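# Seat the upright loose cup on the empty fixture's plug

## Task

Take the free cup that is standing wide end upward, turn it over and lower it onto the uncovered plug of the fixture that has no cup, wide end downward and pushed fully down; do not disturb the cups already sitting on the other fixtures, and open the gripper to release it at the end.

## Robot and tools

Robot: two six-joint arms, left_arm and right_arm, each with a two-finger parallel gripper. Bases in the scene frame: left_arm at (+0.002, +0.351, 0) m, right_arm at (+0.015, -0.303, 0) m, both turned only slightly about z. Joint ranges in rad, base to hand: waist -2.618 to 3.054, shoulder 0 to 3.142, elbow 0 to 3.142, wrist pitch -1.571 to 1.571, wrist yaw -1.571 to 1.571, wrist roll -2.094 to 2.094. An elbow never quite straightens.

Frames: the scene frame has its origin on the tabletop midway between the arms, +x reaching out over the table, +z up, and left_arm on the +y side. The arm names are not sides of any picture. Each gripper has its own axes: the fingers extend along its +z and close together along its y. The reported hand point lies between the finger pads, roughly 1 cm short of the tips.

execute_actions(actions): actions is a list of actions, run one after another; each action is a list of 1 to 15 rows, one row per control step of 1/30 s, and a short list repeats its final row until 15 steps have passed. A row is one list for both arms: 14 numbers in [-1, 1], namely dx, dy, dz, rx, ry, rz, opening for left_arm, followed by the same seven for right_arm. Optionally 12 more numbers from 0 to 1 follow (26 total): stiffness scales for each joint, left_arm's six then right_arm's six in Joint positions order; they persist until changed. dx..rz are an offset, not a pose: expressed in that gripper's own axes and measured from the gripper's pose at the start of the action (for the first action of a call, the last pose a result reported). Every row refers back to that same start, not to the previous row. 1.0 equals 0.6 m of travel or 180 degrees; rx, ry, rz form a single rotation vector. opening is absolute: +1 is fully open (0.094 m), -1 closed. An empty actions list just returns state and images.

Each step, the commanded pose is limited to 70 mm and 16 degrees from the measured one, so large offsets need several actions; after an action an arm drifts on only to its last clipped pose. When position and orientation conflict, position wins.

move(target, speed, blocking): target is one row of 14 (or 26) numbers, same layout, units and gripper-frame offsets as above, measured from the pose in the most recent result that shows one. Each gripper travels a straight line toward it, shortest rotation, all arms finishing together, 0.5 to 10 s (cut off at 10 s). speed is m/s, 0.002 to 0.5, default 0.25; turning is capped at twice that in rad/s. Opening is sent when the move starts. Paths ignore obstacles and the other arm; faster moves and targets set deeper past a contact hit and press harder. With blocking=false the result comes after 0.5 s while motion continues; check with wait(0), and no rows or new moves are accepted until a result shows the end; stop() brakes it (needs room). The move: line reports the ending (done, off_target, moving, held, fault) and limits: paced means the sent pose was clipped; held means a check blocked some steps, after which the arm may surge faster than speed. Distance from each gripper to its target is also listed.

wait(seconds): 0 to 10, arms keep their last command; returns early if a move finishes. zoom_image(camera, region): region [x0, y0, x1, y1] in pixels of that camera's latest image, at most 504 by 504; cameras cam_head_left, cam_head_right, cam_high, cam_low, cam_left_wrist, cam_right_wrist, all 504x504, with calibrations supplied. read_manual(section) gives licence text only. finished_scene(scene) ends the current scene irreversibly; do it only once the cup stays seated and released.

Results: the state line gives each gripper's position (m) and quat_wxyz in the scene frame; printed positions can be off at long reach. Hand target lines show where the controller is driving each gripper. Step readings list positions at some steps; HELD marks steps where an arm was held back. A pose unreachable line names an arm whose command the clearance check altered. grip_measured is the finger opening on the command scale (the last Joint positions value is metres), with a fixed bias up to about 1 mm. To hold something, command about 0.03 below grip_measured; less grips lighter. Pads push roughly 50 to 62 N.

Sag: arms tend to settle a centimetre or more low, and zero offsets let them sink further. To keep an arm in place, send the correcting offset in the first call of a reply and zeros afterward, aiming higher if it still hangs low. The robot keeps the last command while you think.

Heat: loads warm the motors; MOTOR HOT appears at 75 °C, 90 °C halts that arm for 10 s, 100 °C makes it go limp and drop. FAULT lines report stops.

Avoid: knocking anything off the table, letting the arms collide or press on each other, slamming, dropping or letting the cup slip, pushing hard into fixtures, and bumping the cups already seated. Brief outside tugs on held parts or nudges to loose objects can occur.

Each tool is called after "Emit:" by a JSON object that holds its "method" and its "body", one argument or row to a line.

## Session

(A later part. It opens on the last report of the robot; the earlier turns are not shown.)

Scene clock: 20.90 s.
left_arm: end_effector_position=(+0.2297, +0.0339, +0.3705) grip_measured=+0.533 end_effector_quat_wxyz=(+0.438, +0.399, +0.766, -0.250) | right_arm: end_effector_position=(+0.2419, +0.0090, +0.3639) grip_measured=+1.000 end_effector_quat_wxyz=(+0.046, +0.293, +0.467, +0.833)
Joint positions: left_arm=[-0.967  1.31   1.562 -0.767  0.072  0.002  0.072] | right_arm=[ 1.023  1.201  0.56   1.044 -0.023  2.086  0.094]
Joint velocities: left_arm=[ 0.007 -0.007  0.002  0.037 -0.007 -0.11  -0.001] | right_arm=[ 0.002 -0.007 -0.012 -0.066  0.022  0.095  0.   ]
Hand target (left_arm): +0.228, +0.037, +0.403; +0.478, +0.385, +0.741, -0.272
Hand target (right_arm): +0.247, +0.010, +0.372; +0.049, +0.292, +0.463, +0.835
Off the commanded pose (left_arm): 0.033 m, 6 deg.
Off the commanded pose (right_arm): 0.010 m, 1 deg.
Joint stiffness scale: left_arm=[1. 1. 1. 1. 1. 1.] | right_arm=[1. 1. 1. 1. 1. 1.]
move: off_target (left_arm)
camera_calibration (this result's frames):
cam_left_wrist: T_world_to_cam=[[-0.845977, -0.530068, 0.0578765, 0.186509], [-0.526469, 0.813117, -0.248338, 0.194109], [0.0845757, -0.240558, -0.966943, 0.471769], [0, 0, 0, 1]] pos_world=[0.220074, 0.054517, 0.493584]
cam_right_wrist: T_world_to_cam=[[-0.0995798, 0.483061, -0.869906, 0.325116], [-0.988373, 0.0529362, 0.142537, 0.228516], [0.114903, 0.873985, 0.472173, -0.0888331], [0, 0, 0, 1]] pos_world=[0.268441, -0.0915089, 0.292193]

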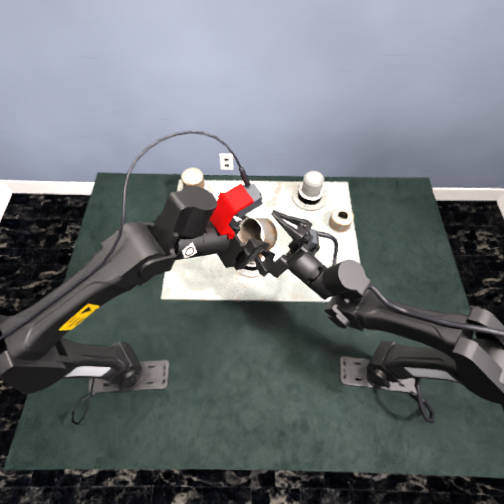

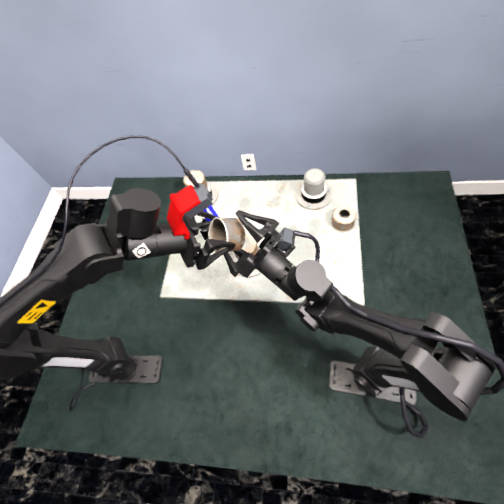

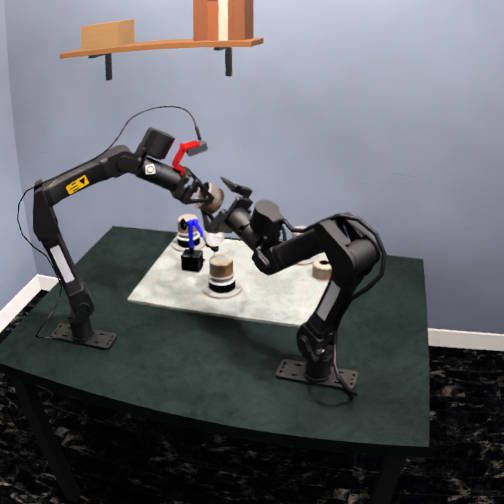

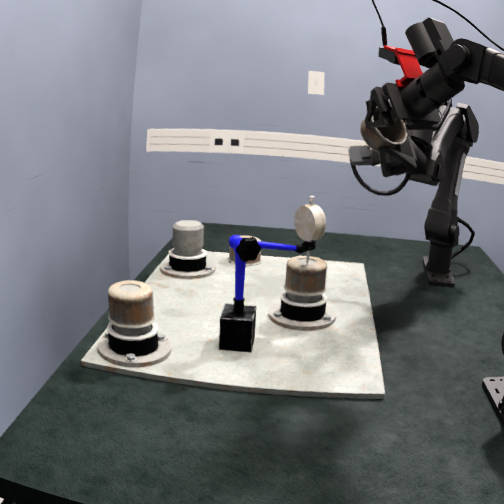

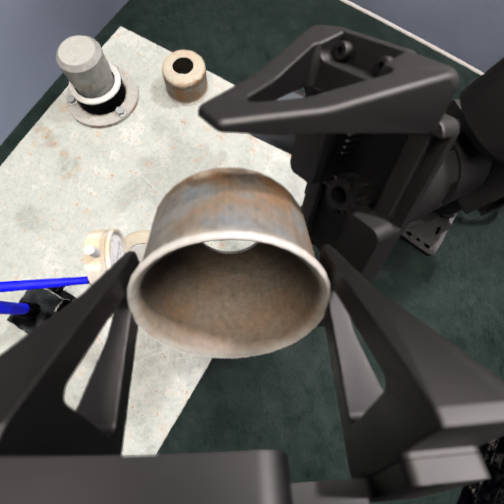

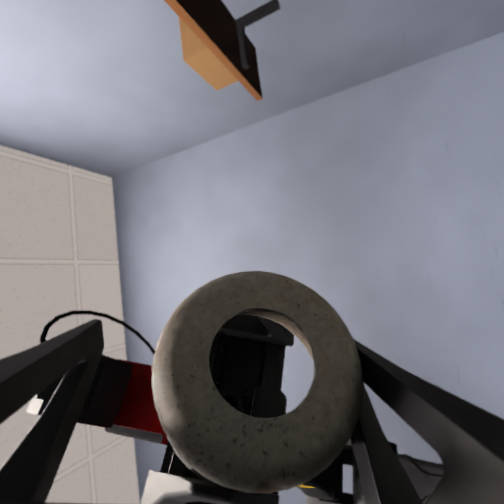

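Need −y about 11 mm, slightly forward.

Emit:
{"method": "execute_actions", "body": {
  "actions": [
    [[-0.046,0,-0.028,0,-0.033,0,0.46,0.004,-0.014,0.016,0,0,0,1]],
    [[-0.046,0,-0.028,0,-0.033,0,0.46,0,0,0.006,0,0,0,0.75]]
  ]
}}

Scene clock: 23.37 s.
left_arm: end_effector_position=(+0.2297, +0.0339, +0.3705) grip_measured=+0.533 end_effector_quat_wxyz=(+0.438, +0.399, +0.766, -0.250) | right_arm: end_effector_position=(+0.2452, +0.0185, +0.3506) grip_measured=+0.753 end_effector_quat_wxyz=(+0.044, +0.303, +0.475, +0.825)
Joint positions: left_arm=[-0.967  1.31   1.562 -0.767  0.072  0.002  0.072] | right_arm=[ 1.041  1.25   0.56   1.065 -0.002  2.086  0.082]
Joint velocities: left_arm=[-0.012 -0.022 -0.002 -0.051  0.037 -0.037 -0.001] | right_arm=[-0.007 -0.007 -0.002 -0.051  0.007 -0.022  0.   ]
Hand target (left_arm): +0.229, +0.037, +0.403; +0.476, +0.386, +0.742, -0.271
Hand target (right_arm): +0.247, +0.021, +0.352; +0.044, +0.303, +0.475, +0.825
Off the commanded pose (left_arm): 0.032 m, 6 deg.
Off the commanded pose (right_arm): 0.004 m, 0 deg.
Joint stiffness scale: left_arm=[1. 1. 1. 1. 1. 1.] | right_arm=[1. 1. 1. 1. 1. 1.]
Step readings (end_effector_position; steps 1 to 15: 1st action; 16 to 30: 2nd action):
0: left_arm (+0.2297, +0.0339, +0.3705) | right_arm (+0.2419, +0.0090, +0.3639)
1: left_arm (+0.2297, +0.0339, +0.3705) | right_arm (+0.2422, +0.0097, +0.3631)
2: left_arm (+0.2297, +0.0339, +0.3705) | right_arm (+0.2421, +0.0115, +0.3617)
4: left_arm (+0.2297, +0.0339, +0.3705) | right_arm (+0.2428, +0.0164, +0.3552)
8: left_arm (+0.2297, +0.0339, +0.3705) | right_arm (+0.2448, +0.0192, +0.3498)
15: left_arm (+0.2297, +0.0339, +0.3705) | right_arm (+0.2452, +0.0185, +0.3506)
16: left_arm (+0.2297, +0.0339, +0.3705) | right_arm (+0.2452, +0.0185, +0.3506)
17: left_arm (+0.2297, +0.0339, +0.3705) | right_arm (+0.2452, +0.0185, +0.3506)
19: left_arm (+0.2297, +0.0339, +0.3705) | right_arm (+0.2452, +0.0185, +0.3506)
23: left_arm (+0.2297, +0.0339, +0.3705) | right_arm (+0.2452, +0.0185, +0.3506)
30: end_effector_position above
camera_calibration (this result's frames):
cam_left_wrist: T_world_to_cam=[[-0.845862, -0.530217, 0.0582082, 0.186364], [-0.52669, 0.812974, -0.248337, 0.194165], [0.0843507, -0.240716, -0.966923, 0.471819], [0, 0, 0, 1]] pos_world=[0.220105, 0.0545373, 0.493583]
cam_right_wrist: T_world_to_cam=[[-0.11875, 0.467425, -0.876021, 0.316402], [-0.984742, 0.0575902, 0.164216, 0.22454], [0.127209, 0.882155, 0.453454, -0.0879015], [0, 0, 0, 1]] pos_world=[0.269868, -0.0832825, 0.280161]

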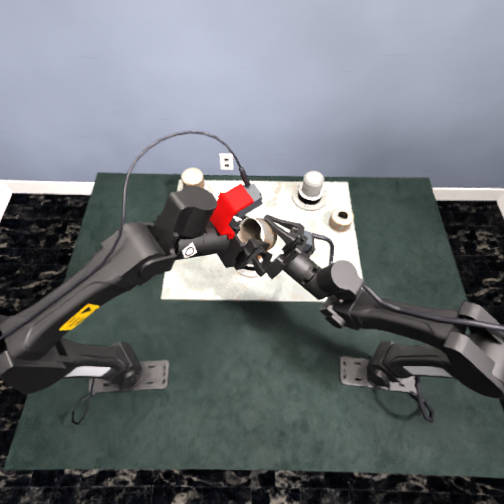

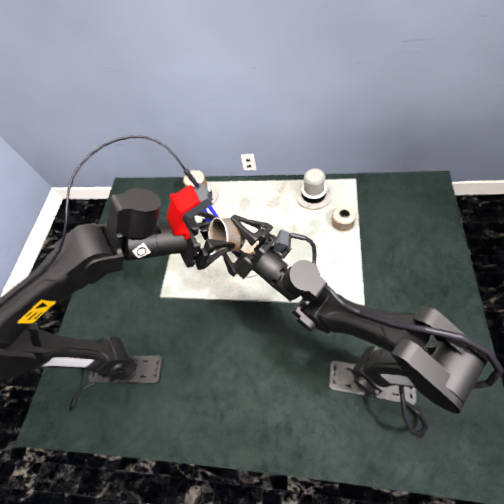

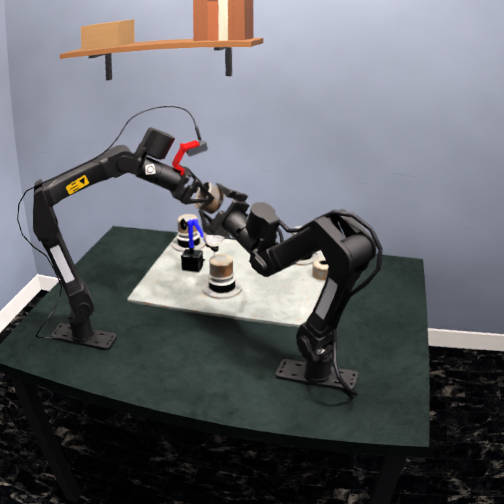

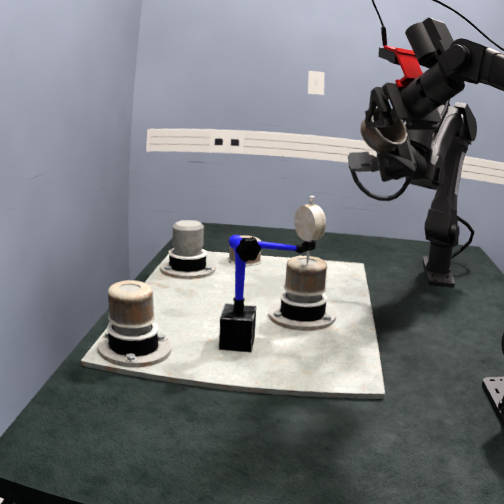

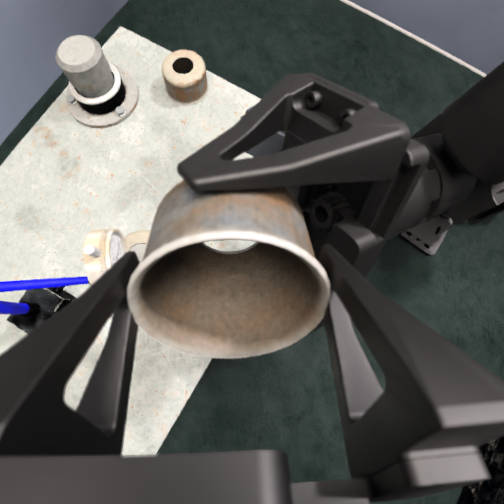

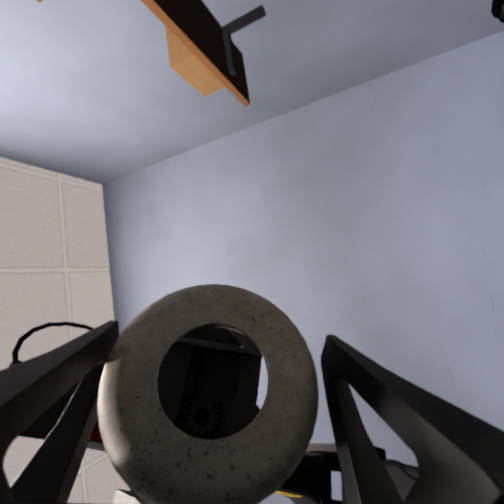

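Emit:
{"method": "execute_actions", "body": {
  "actions": [
    [[-0.046,0,-0.028,0,-0.033,0,0.46,0.016,0.012,0.006,-0.006,0.003,0,0.75]],
    [[-0.046,0,-0.028,0,-0.033,0,0.46,0.004,0.004,0.003,0,0,0,0.55]],
    [[-0.04,0,-0.024,0,-0.03,0,0.46,0.004,0.004,0.003,0,0,0,0.4]]
  ]
}}

Scene clock: 25.53 s.
left_arm: end_effector_position=(+0.2293, +0.0344, +0.3693) grip_measured=+0.533 end_effector_quat_wxyz=(+0.435, +0.399, +0.767, -0.249) | right_arm: end_effector_position=(+0.2445, +0.0187, +0.3510) grip_measured=+0.469 end_effector_quat_wxyz=(+0.045, +0.307, +0.471, +0.826)
Joint positions: left_arm=[-0.967  1.31   1.562 -0.773  0.072  0.     0.072] | right_arm=[1.052 1.25  0.56  1.066 0.019 2.087 0.069]
Joint velocities: left_arm=[ 0.002 -0.022  0.002  0.007  0.007 -0.007  0.   ] | right_arm=[-0.007  0.002  0.017 -0.066  0.022  0.007 -0.   ]
Hand target (left_arm): +0.229, +0.036, +0.398; +0.471, +0.387, +0.746, -0.269
Hand target (right_arm): +0.244, +0.020, +0.354; +0.045, +0.307, +0.471, +0.826
Off the commanded pose (left_arm): 0.028 m, 6 deg.
Off the commanded pose (right_arm): 0.004 m, 0 deg.
Joint stiffness scale: left_arm=[1. 1. 1. 1. 1. 1.] | right_arm=[1. 1. 1. 1. 1. 1.]
Step readings (end_effector_position; steps 1 to 15: 1st action; 16 to 30: 2nd action; 31 to 45: 3rd action):
0: left_arm (+0.2297, +0.0339, +0.3705) | right_arm (+0.2452, +0.0185, +0.3506)
1: left_arm (+0.2297, +0.0339, +0.3705) | right_arm (+0.2451, +0.0186, +0.3506)
2: left_arm (+0.2297, +0.0339, +0.3705) | right_arm (+0.2446, +0.0189, +0.3506)
4: left_arm (+0.2297, +0.0339, +0.3705) | right_arm (+0.2435, +0.0197, +0.3506)
8: left_arm (+0.2297, +0.0339, +0.3705) | right_arm (+0.2434, +0.0198, +0.3506)
15: left_arm (+0.2297, +0.0339, +0.3705) | right_arm (+0.2439, +0.0194, +0.3506)
16: left_arm (+0.2297, +0.0339, +0.3705) | right_arm (+0.2439, +0.0194, +0.3507)
17: left_arm (+0.2296, +0.0340, +0.3702) | right_arm (+0.2442, +0.0191, +0.3507)
19: left_arm (+0.2295, +0.0342, +0.3698) | right_arm (+0.2443, +0.0190, +0.3508)
23: left_arm (+0.2294, +0.0343, +0.3697) | right_arm (+0.2443, +0.0190, +0.3508)
30: left_arm (+0.2294, +0.0343, +0.3697) | right_arm (+0.2443, +0.0190, +0.3508)
31: left_arm (+0.2294, +0.0344, +0.3695) | right_arm (+0.2445, +0.0188, +0.3510)
32: left_arm (+0.2293, +0.0344, +0.3694) | right_arm (+0.2445, +0.0187, +0.3510)
34: left_arm (+0.2293, +0.0344, +0.3693) | right_arm (+0.2445, +0.0187, +0.3510)
38: left_arm (+0.2293, +0.0344, +0.3693) | right_arm (+0.2445, +0.0187, +0.3510)
45: end_effector_position above
camera_calibration (this result's frames):
cam_left_wrist: T_world_to_cam=[[-0.845307, -0.530931, 0.0597349, 0.185704], [-0.52821, 0.813659, -0.242804, 0.19146], [0.0803081, -0.236796, -0.968235, 0.472073], [0, 0, 0, 1]] pos_world=[0.220196, 0.0545981, 0.492472]
cam_right_wrist: T_world_to_cam=[[-0.119968, 0.474206, -0.872202, 0.315432], [-0.983222, 0.0648519, 0.170498, 0.221111], [0.137415, 0.878022, 0.45847, -0.0923814], [0, 0, 0, 1]] pos_world=[0.267938, -0.0828063, 0.279775]

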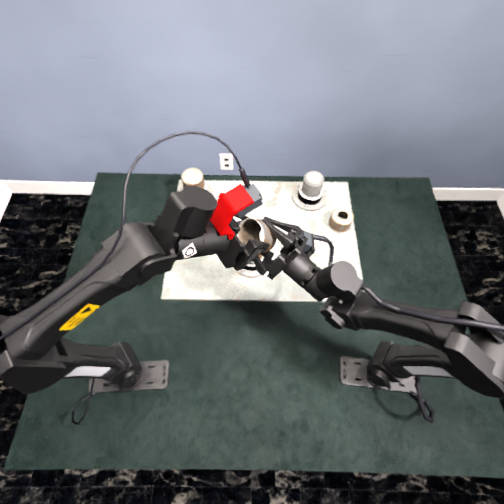

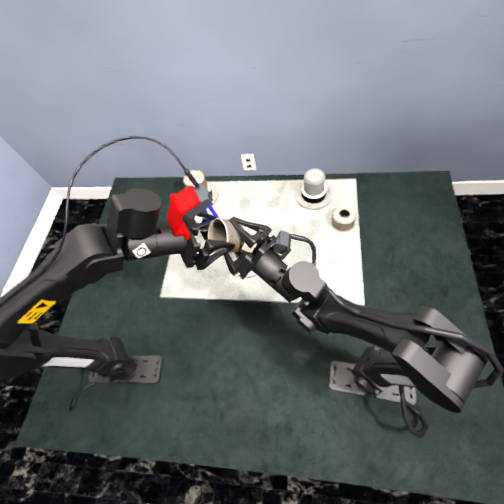

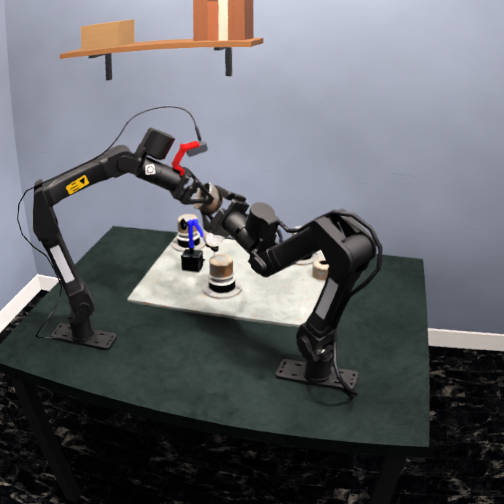

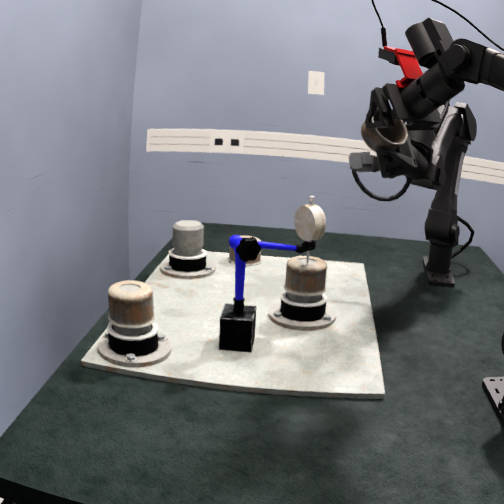

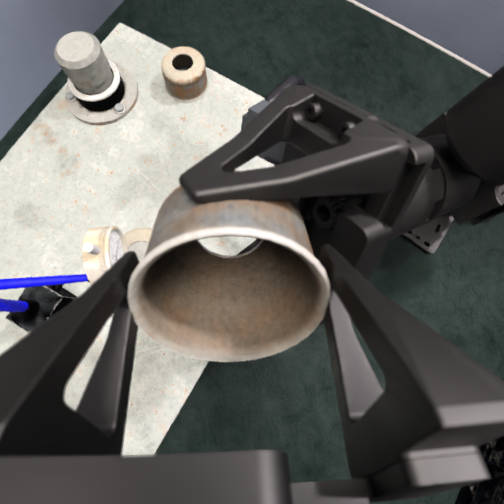

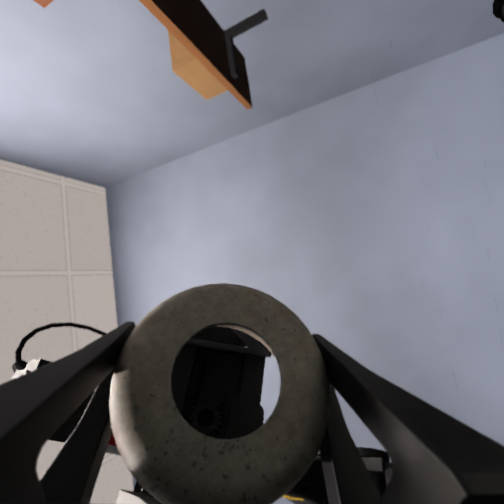

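Emit:
{"method": "move", "body": {
  "target": [0,0,0,0,0,0,0.75,0.01,0.02,0.008,-0.014,0.007,0,0.42]
}}

Emit:
{"method": "move", "body": {
  "target": [0.06,0,-0.22,0,-0.15,0,0.75,0,0,0,0,0,0,0.42],
  "speed": 0.2
}}

Scene clock: 26.73 s.
left_arm: end_effector_position=(+0.2292, +0.0346, +0.3686) grip_measured=+0.748 end_effector_quat_wxyz=(+0.435, +0.399, +0.768, -0.249) | right_arm: end_effector_position=(+0.2454, +0.0199, +0.3474) grip_measured=+0.469 end_effector_quat_wxyz=(+0.045, +0.311, +0.476, +0.821)
Joint positions: left_arm=[-0.967  1.31   1.561 -0.774  0.072  0.     0.082] | right_arm=[1.052 1.25  0.56  1.051 0.019 2.087 0.069]
Joint velocities: left_arm=[ 0.012 -0.002 -0.002  0.007 -0.007 -0.037 -0.   ] | right_arm=[-0.012 -0.002  0.002 -0.037 -0.051 -0.037 -0.001]
Hand target (left_arm): +0.229, +0.034, +0.369; +0.435, +0.399, +0.767, -0.249
Hand target (right_arm): +0.244, +0.017, +0.365; +0.047, +0.297, +0.453, +0.839
Off the commanded pose (left_arm): 0.001 m, 0 deg.
Off the commanded pose (right_arm): 0.018 m, 4 deg.
Joint stiffness scale: left_arm=[1. 1. 1. 1. 1. 1.] | right_arm=[1. 1. 1. 1. 1. 1.]
move: off_target (right_arm)
camera_calibration (this result's frames):
cam_left_wrist: T_world_to_cam=[[-0.845224, -0.531039, 0.059947, 0.185632], [-0.528547, 0.814098, -0.240589, 0.190358], [0.0789597, -0.235037, -0.968774, 0.471925], [0, 0, 0, 1]] pos_world=[0.220251, 0.0545274, 0.491859]
cam_right_wrist: T_world_to_cam=[[-0.127833, 0.463013, -0.877085, 0.31567], [-0.981653, 0.0670849, 0.178488, 0.219242], [0.141481, 0.883809, 0.445942, -0.0885952], [0, 0, 0, 1]] pos_world=[0.268107, -0.0825658, 0.277246]

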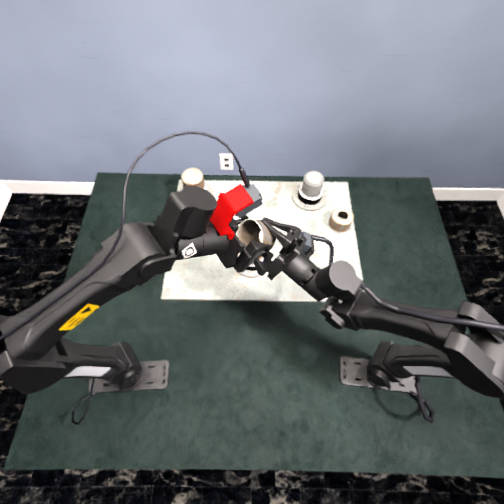

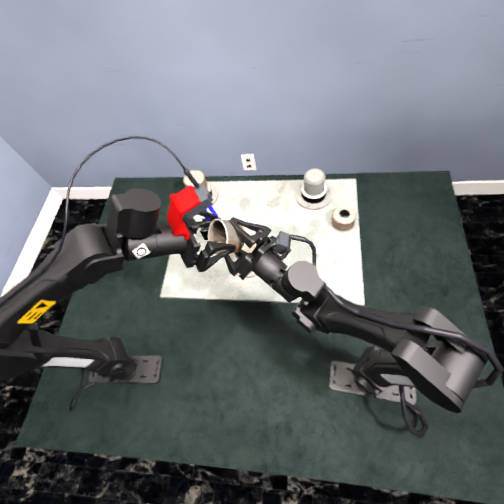

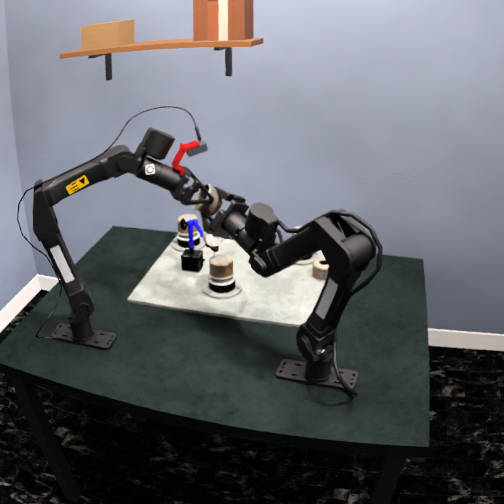

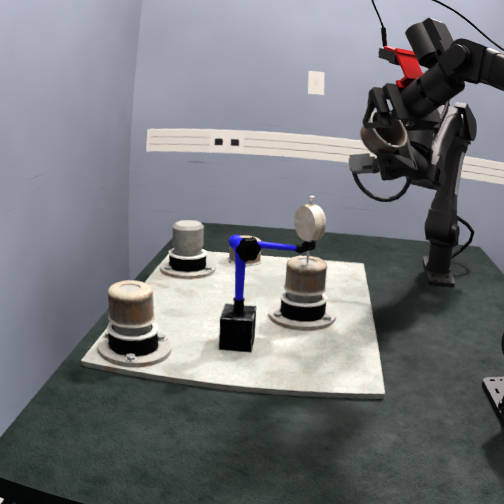

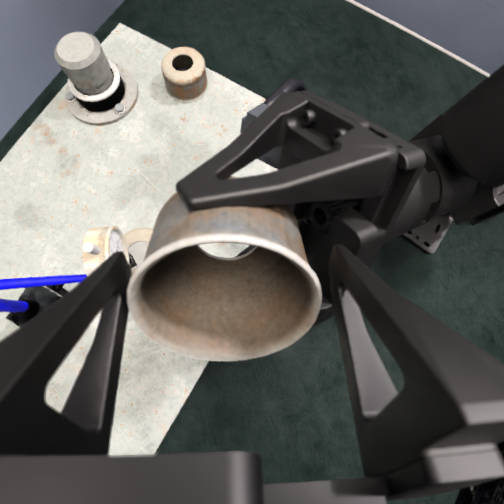

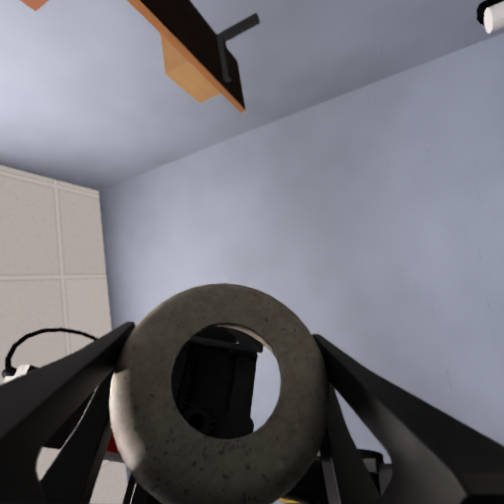

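Scene clock: 28.47 s.
left_arm: end_effector_position=(+0.1593, +0.1432, +0.3994) grip_measured=+0.748 end_effector_quat_wxyz=(+0.593, +0.335, +0.653, -0.333) | right_arm: end_effector_position=(+0.2461, +0.0223, +0.3408) grip_measured=+0.469 end_effector_quat_wxyz=(+0.044, +0.315, +0.487, +0.813)
Joint positions: left_arm=[-0.847  0.631  0.999 -0.445  0.19  -0.024  0.082] | right_arm=[1.052 1.25  0.56  1.023 0.015 2.087 0.069]
Joint velocities: left_arm=[-0.002  0.007  0.002  0.007  0.095 -0.066  0.   ] | right_arm=[ 0.007  0.012  0.002 -0.037 -0.037 -0.022 -0.001]
Hand target (left_arm): +0.158, +0.146, +0.404; +0.600, +0.330, +0.645, -0.338
Hand target (right_arm): +0.245, +0.020, +0.347; +0.045, +0.311, +0.476, +0.821
Off the commanded pose (left_arm): 0.005 m, 1 deg.
Off the commanded pose (right_arm): 0.007 m, 2 deg.
Joint stiffness scale: left_arm=[1. 1. 1. 1. 1. 1.] | right_arm=[1. 1. 1. 1. 1. 1.]
move: done
camera_calibration (this result's frames):
cam_left_wrist: T_world_to_cam=[[-0.852093, -0.52127, 0.0470619, 0.187189], [-0.428102, 0.642408, -0.635642, 0.238796], [0.301108, -0.561773, -0.770548, 0.464984], [0, 0, 0, 1]] pos_world=[0.121721, 0.205387, 0.501272]
cam_right_wrist: T_world_to_cam=[[-0.142964, 0.441279, -0.885909, 0.316066], [-0.979175, 0.0673033, 0.191539, 0.21589], [0.144147, 0.894842, 0.422467, -0.0808027], [0, 0, 0, 1]] pos_world=[0.268228, -0.0816977, 0.27279]

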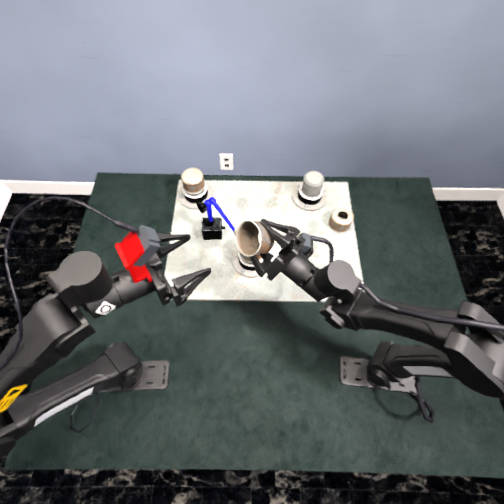

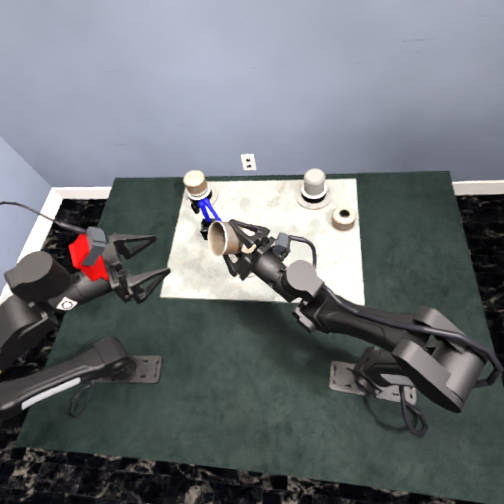

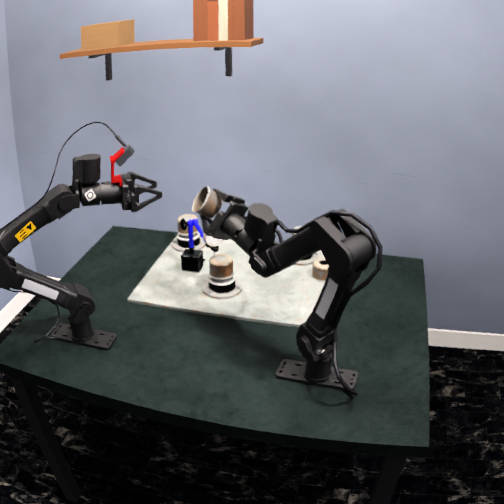

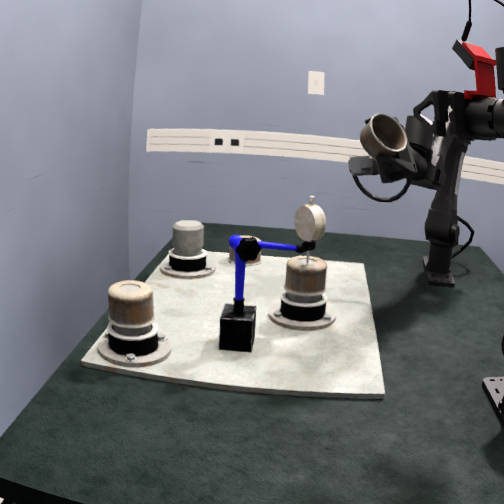

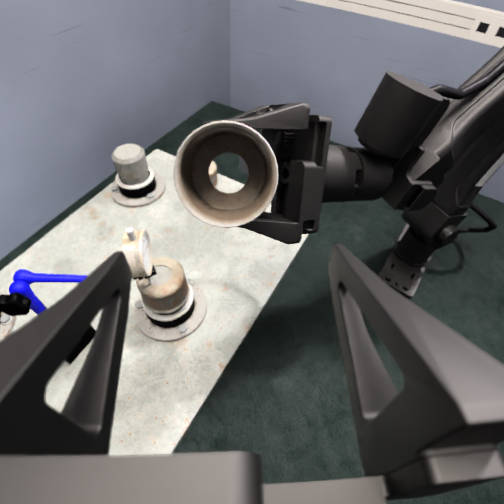

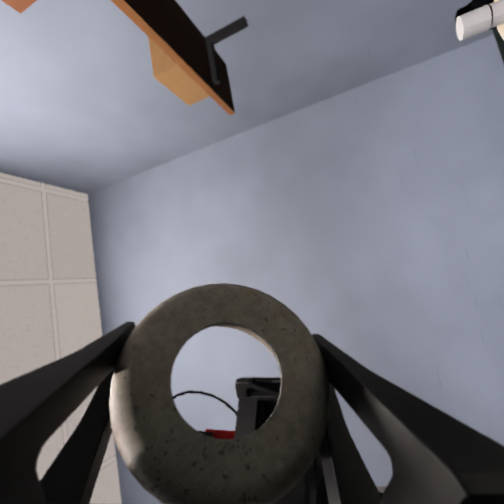

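Emit:
{"method": "move", "body": {
  "target": [0,0,0,0,0,0,0.75,-0.585,0.198,-0.014,0.386,-0.106,-0.58,0.42],
  "speed": 0.3
}}

Emit:
{"method": "zoom_image", "body": {
  "camera": "cam_low",
  "region": [120,120,300,300]
}}

Scene clock: 33.73 s.
left_arm: end_effector_position=(+0.1590, +0.1430, +0.3997) grip_measured=+0.748 end_effector_quat_wxyz=(+0.592, +0.335, +0.652, -0.334) | right_arm: end_effector_position=(+0.5358, -0.1732, +0.2451) grip_measured=+0.470 end_effector_quat_wxyz=(+0.495, -0.090, +0.863, +0.045)
Joint positions: left_arm=[-0.847  0.631  0.999 -0.444  0.192 -0.024  0.082] | right_arm=[ 0.356  1.762  1.496 -0.266  0.057  0.021  0.069]
Joint velocities: left_arm=[-0.017 -0.002  0.007  0.007 -0.007  0.007  0.   ] | right_arm=[-0.002 -0.017 -0.007 -0.007 -0.051 -0.037 -0.001]
Hand target (left_arm): +0.159, +0.143, +0.399; +0.592, +0.335, +0.653, -0.333
Hand target (right_arm): +0.547, -0.177, +0.279; +0.536, -0.084, +0.839, +0.044
Off the commanded pose (left_arm): 0.000 m, 0 deg.
Off the commanded pose (right_arm): 0.029 m, 5 deg.
Joint stiffness scale: left_arm=[1. 1. 1. 1. 1. 1.] | right_arm=[1. 1. 1. 1. 1. 1.]
move: off_target (right_arm)
camera_calibration (this result's frames):
cam_left_wrist: T_world_to_cam=[[-0.853056, -0.519634, 0.0477067, 0.186502], [-0.426878, 0.642345, -0.636528, 0.239161], [0.300118, -0.563359, -0.769777, 0.465246], [0, 0, 0, 1]] pos_world=[0.121561, 0.20539, 0.501471]
cam_right_wrist: T_world_to_cam=[[0.239437, -0.960155, 0.144122, -0.34105], [-0.784693, -0.278787, -0.553656, 0.549598], [0.571775, 0.0194744, -0.820179, 0.0166725], [0, 0, 0, 1]] pos_world=[0.503392, -0.174565, 0.367115]

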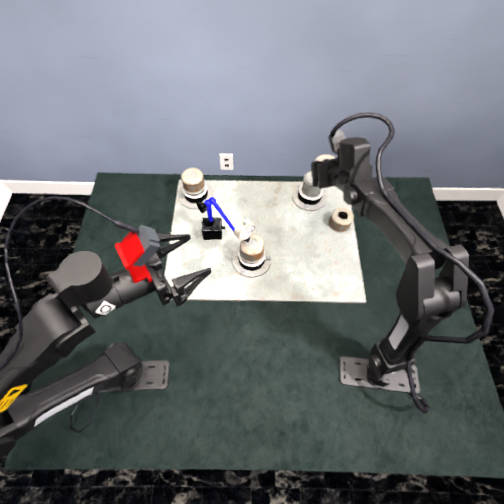

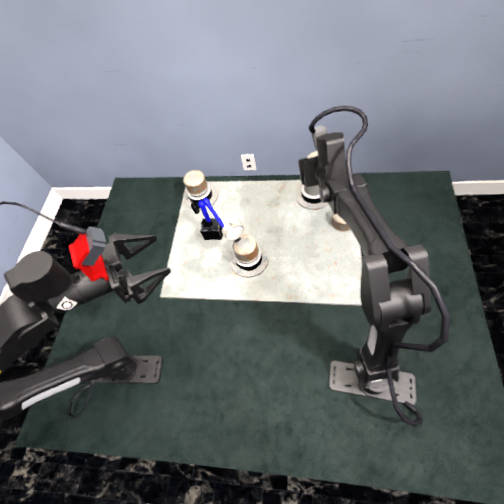

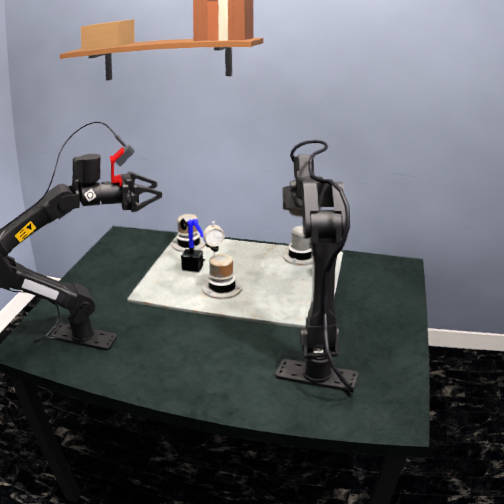

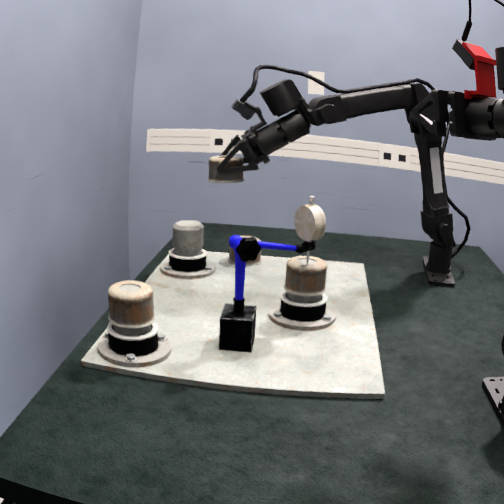

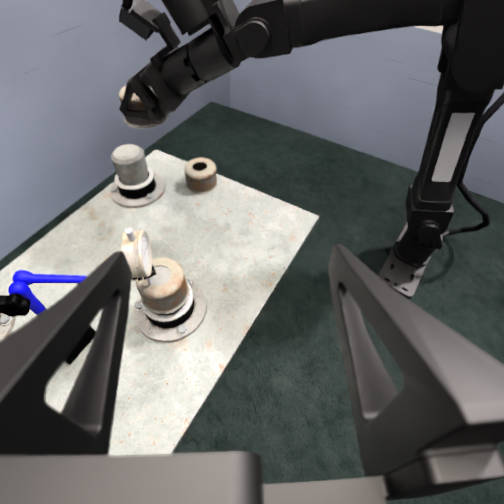

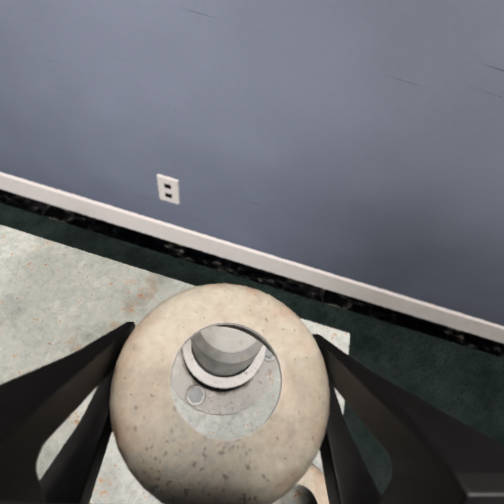

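Region (120, 120, 300, 300) of cam_low's 504x504 image, scaled by 2.800, with more detail than that image has.

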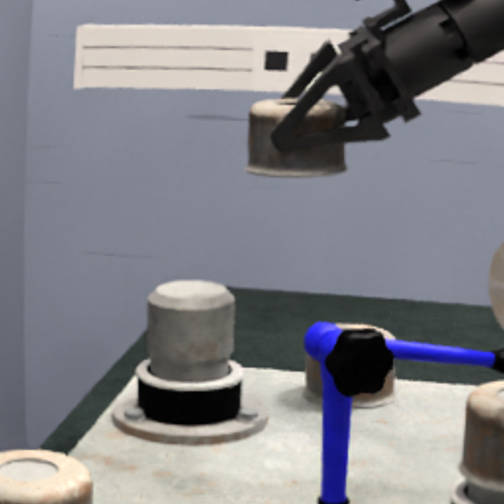

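Emit:
{"method": "move", "body": {
  "target": [0,0,0,0,0,0,0.75,0.01,-0.03,0.165,0,-0.03,0,0.42],
  "speed": 0.1
}}

Emit:
{"method": "zoom_image", "body": {
  "camera": "cam_low",
  "region": [130,160,270,300]
}}

Emit:
{"method": "zoom_image", "body": {
  "camera": "cam_left_wrist",
  "region": [80,100,190,210]
}}

Scene clock: 36.27 s.
left_arm: end_effector_position=(+0.1590, +0.1430, +0.3997) grip_measured=+0.748 end_effector_quat_wxyz=(+0.592, +0.335, +0.652, -0.334) | right_arm: end_effector_position=(+0.6037, -0.1722, +0.1603) grip_measured=+0.470 end_effector_quat_wxyz=(+0.496, -0.091, +0.862, +0.047)
Joint positions: left_arm=[-0.847  0.631  0.999 -0.444  0.192 -0.024  0.082] | right_arm=[ 0.317  2.062  1.558 -0.023  0.02   0.001  0.069]
Joint velocities: left_arm=[-0.027 -0.007 -0.012 -0.022  0.022  0.022 -0.   ] | right_arm=[-0.002 -0.002 -0.002 -0.037  0.022  0.051  0.   ]
Hand target (left_arm): +0.159, +0.143, +0.400; +0.592, +0.335, +0.652, -0.334
Hand target (right_arm): +0.617, -0.174, +0.191; +0.534, -0.088, +0.839, +0.050
Off the commanded pose (left_arm): 0.000 m, 0 deg.
Off the commanded pose (right_arm): 0.034 m, 5 deg.
Joint stiffness scale: left_arm=[1. 1. 1. 1. 1. 1.] | right_arm=[1. 1. 1. 1. 1. 1.]
move: off_target (right_arm)
camera_calibration (this result's frames):
cam_left_wrist: T_world_to_cam=[[-0.853056, -0.519634, 0.0477067, 0.186502], [-0.426878, 0.642345, -0.636528, 0.239161], [0.300118, -0.563359, -0.769777, 0.465246], [0, 0, 0, 1]] pos_world=[0.121561, 0.20539, 0.501471]
cam_right_wrist: T_world_to_cam=[[0.241745, -0.959832, 0.142416, -0.345275], [-0.782053, -0.27961, -0.556967, 0.555003], [0.574415, 0.0232671, -0.818233, -0.0930234], [0, 0, 0, 1]] pos_world=[0.570944, -0.174057, 0.282176]

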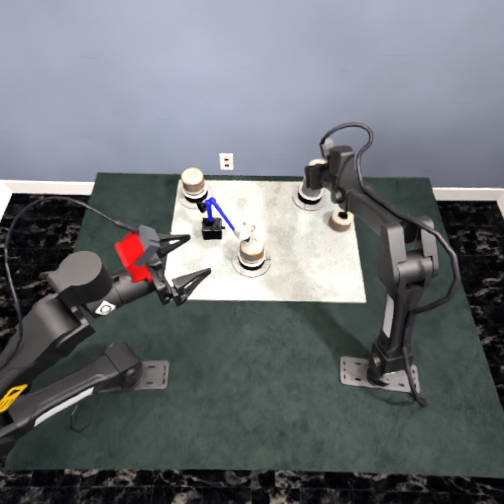

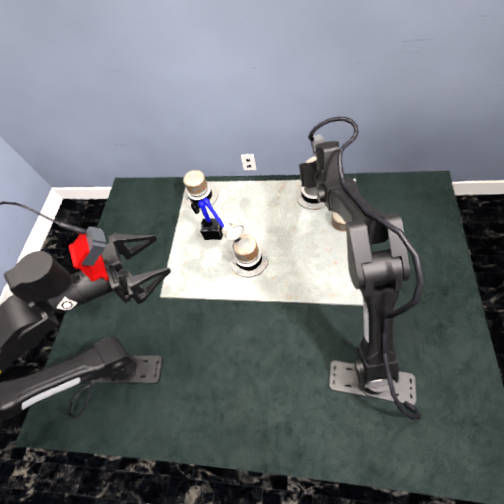

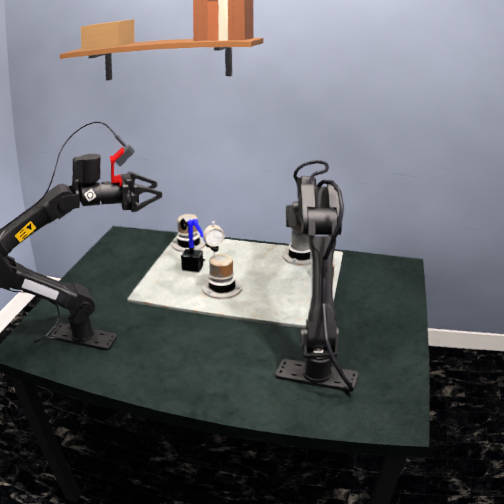

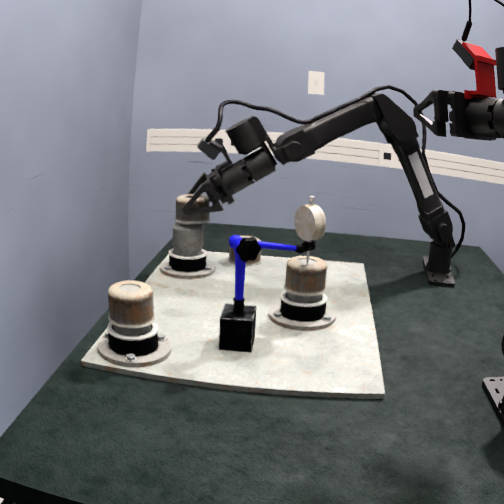

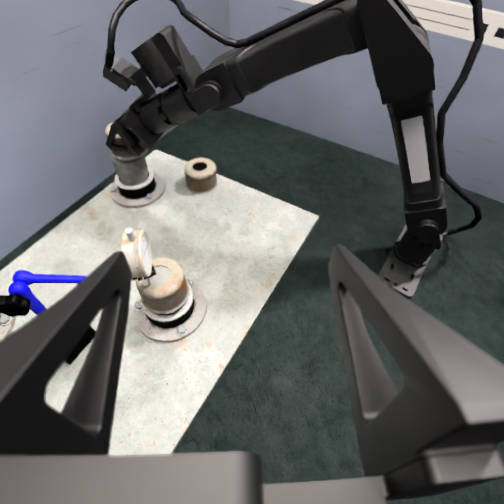

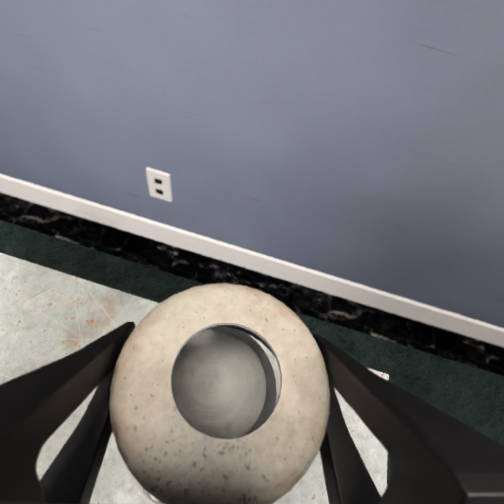

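Region (130, 160, 270, 300) of cam_low's 504x504 image, scaled by 3.600, with more detail than that image has.

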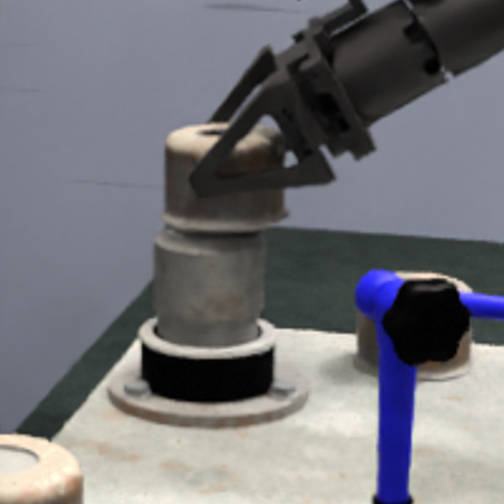

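Region (80, 100, 190, 210) of cam_left_wrist's 504x504 image, scaled by 4.582, with more detail than that image has.

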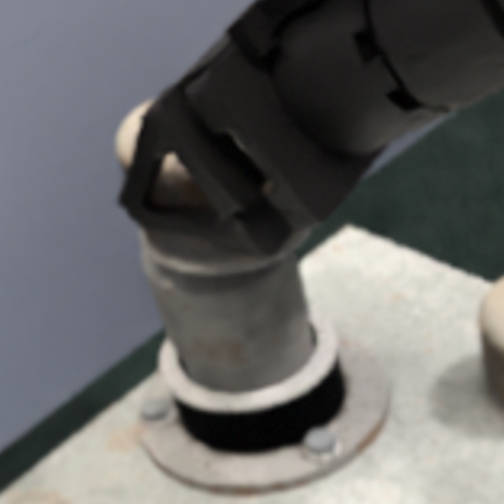

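Emit:
{"method": "move", "body": {
  "target": [0,0,0,0,0,0,0.75,-0.06,0,0.005,0,-0.04,0,0.42],
  "speed": 0.05
}}

Emit:
{"method": "zoom_image", "body": {
  "camera": "cam_low",
  "region": [130,160,270,300]
}}

Scene clock: 40.73 s.
left_arm: end_effector_position=(+0.1590, +0.1430, +0.3997) grip_measured=+0.748 end_effector_quat_wxyz=(+0.592, +0.335, +0.652, -0.334) | right_arm: end_effector_position=(+0.6113, -0.1705, +0.1642) grip_measured=+0.470 end_effector_quat_wxyz=(+0.515, -0.090, +0.851, +0.049)
Joint positions: left_arm=[-0.847  0.631  0.999 -0.444  0.192 -0.024  0.082] | right_arm=[0.317 2.077 1.558 0.036 0.02  0.001 0.069]
Joint velocities: left_arm=[-0.007 -0.022 -0.002 -0.022 -0.007 -0.007 -0.   ] | right_arm=[-0.002 -0.002  0.002 -0.037 -0.081  0.037 -0.001]
Hand target (left_arm): +0.159, +0.143, +0.400; +0.592, +0.335, +0.652, -0.334
Hand target (right_arm): +0.622, -0.168, +0.190; +0.549, -0.088, +0.830, +0.054
Off the commanded pose (left_arm): 0.000 m, 0 deg.
Off the commanded pose (right_arm): 0.029 m, 5 deg.
Joint stiffness scale: left_arm=[1. 1. 1. 1. 1. 1.] | right_arm=[1. 1. 1. 1. 1. 1.]
move: off_target (right_arm)
camera_calibration (this result's frames):
cam_left_wrist: T_world_to_cam=[[-0.853056, -0.519634, 0.0477067, 0.186502], [-0.426878, 0.642345, -0.636528, 0.239161], [0.300118, -0.563359, -0.769777, 0.465246], [0, 0, 0, 1]] pos_world=[0.121561, 0.20539, 0.501471]
cam_right_wrist: T_world_to_cam=[[0.235963, -0.961164, 0.143126, -0.342753], [-0.757389, -0.274181, -0.592609, 0.555309], [0.608837, 0.0314319, -0.792672, -0.11808], [0, 0, 0, 1]] pos_world=[0.573354, -0.173475, 0.284539]

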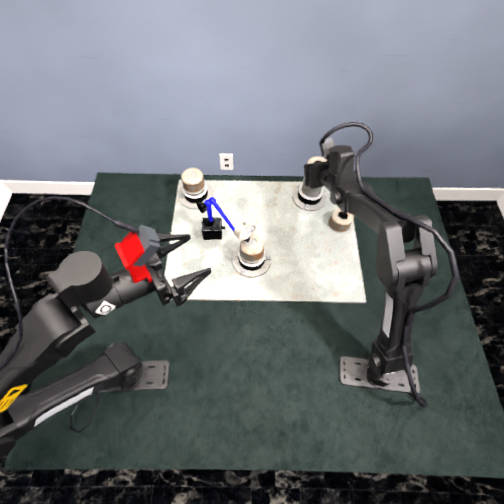

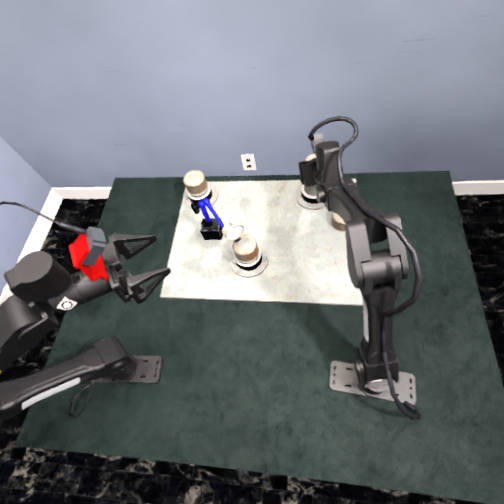

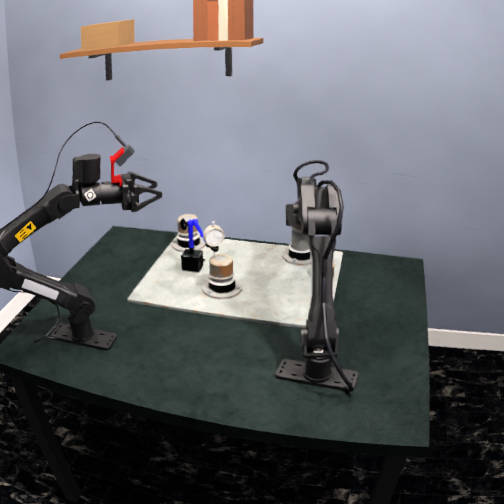

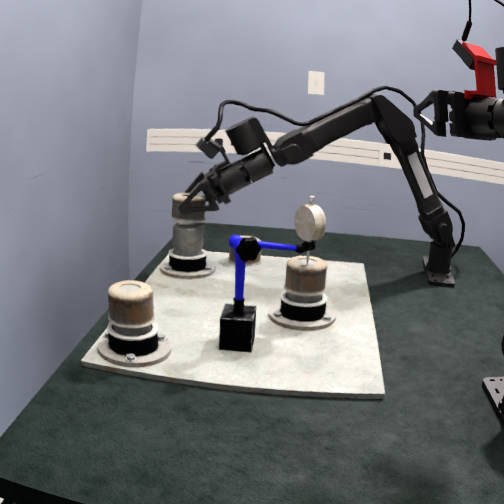

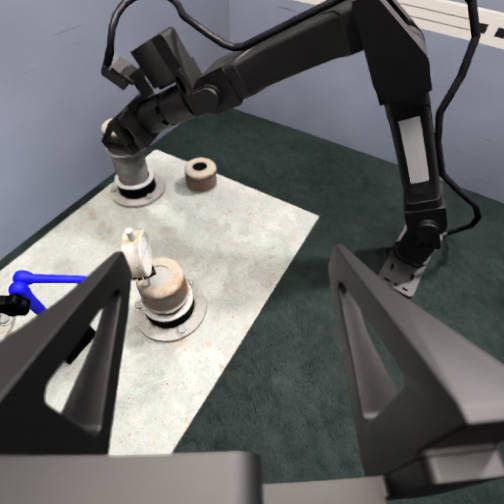

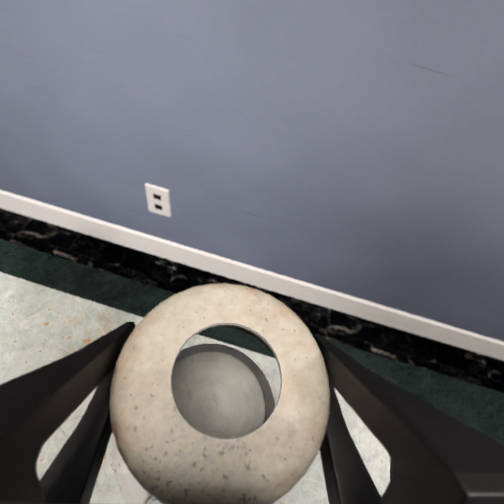

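Region (130, 160, 270, 300) of cam_low's 504x504 image, scaled by 3.600, with more detail than that image has.

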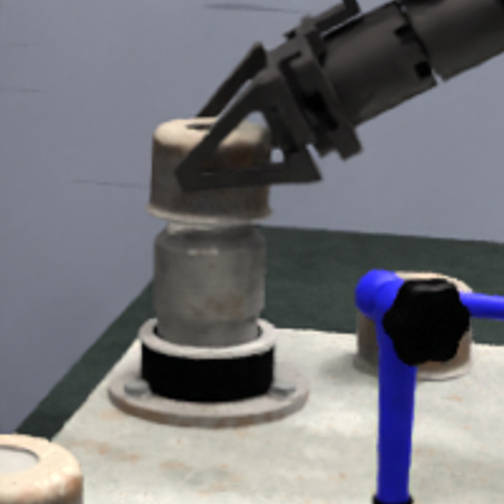

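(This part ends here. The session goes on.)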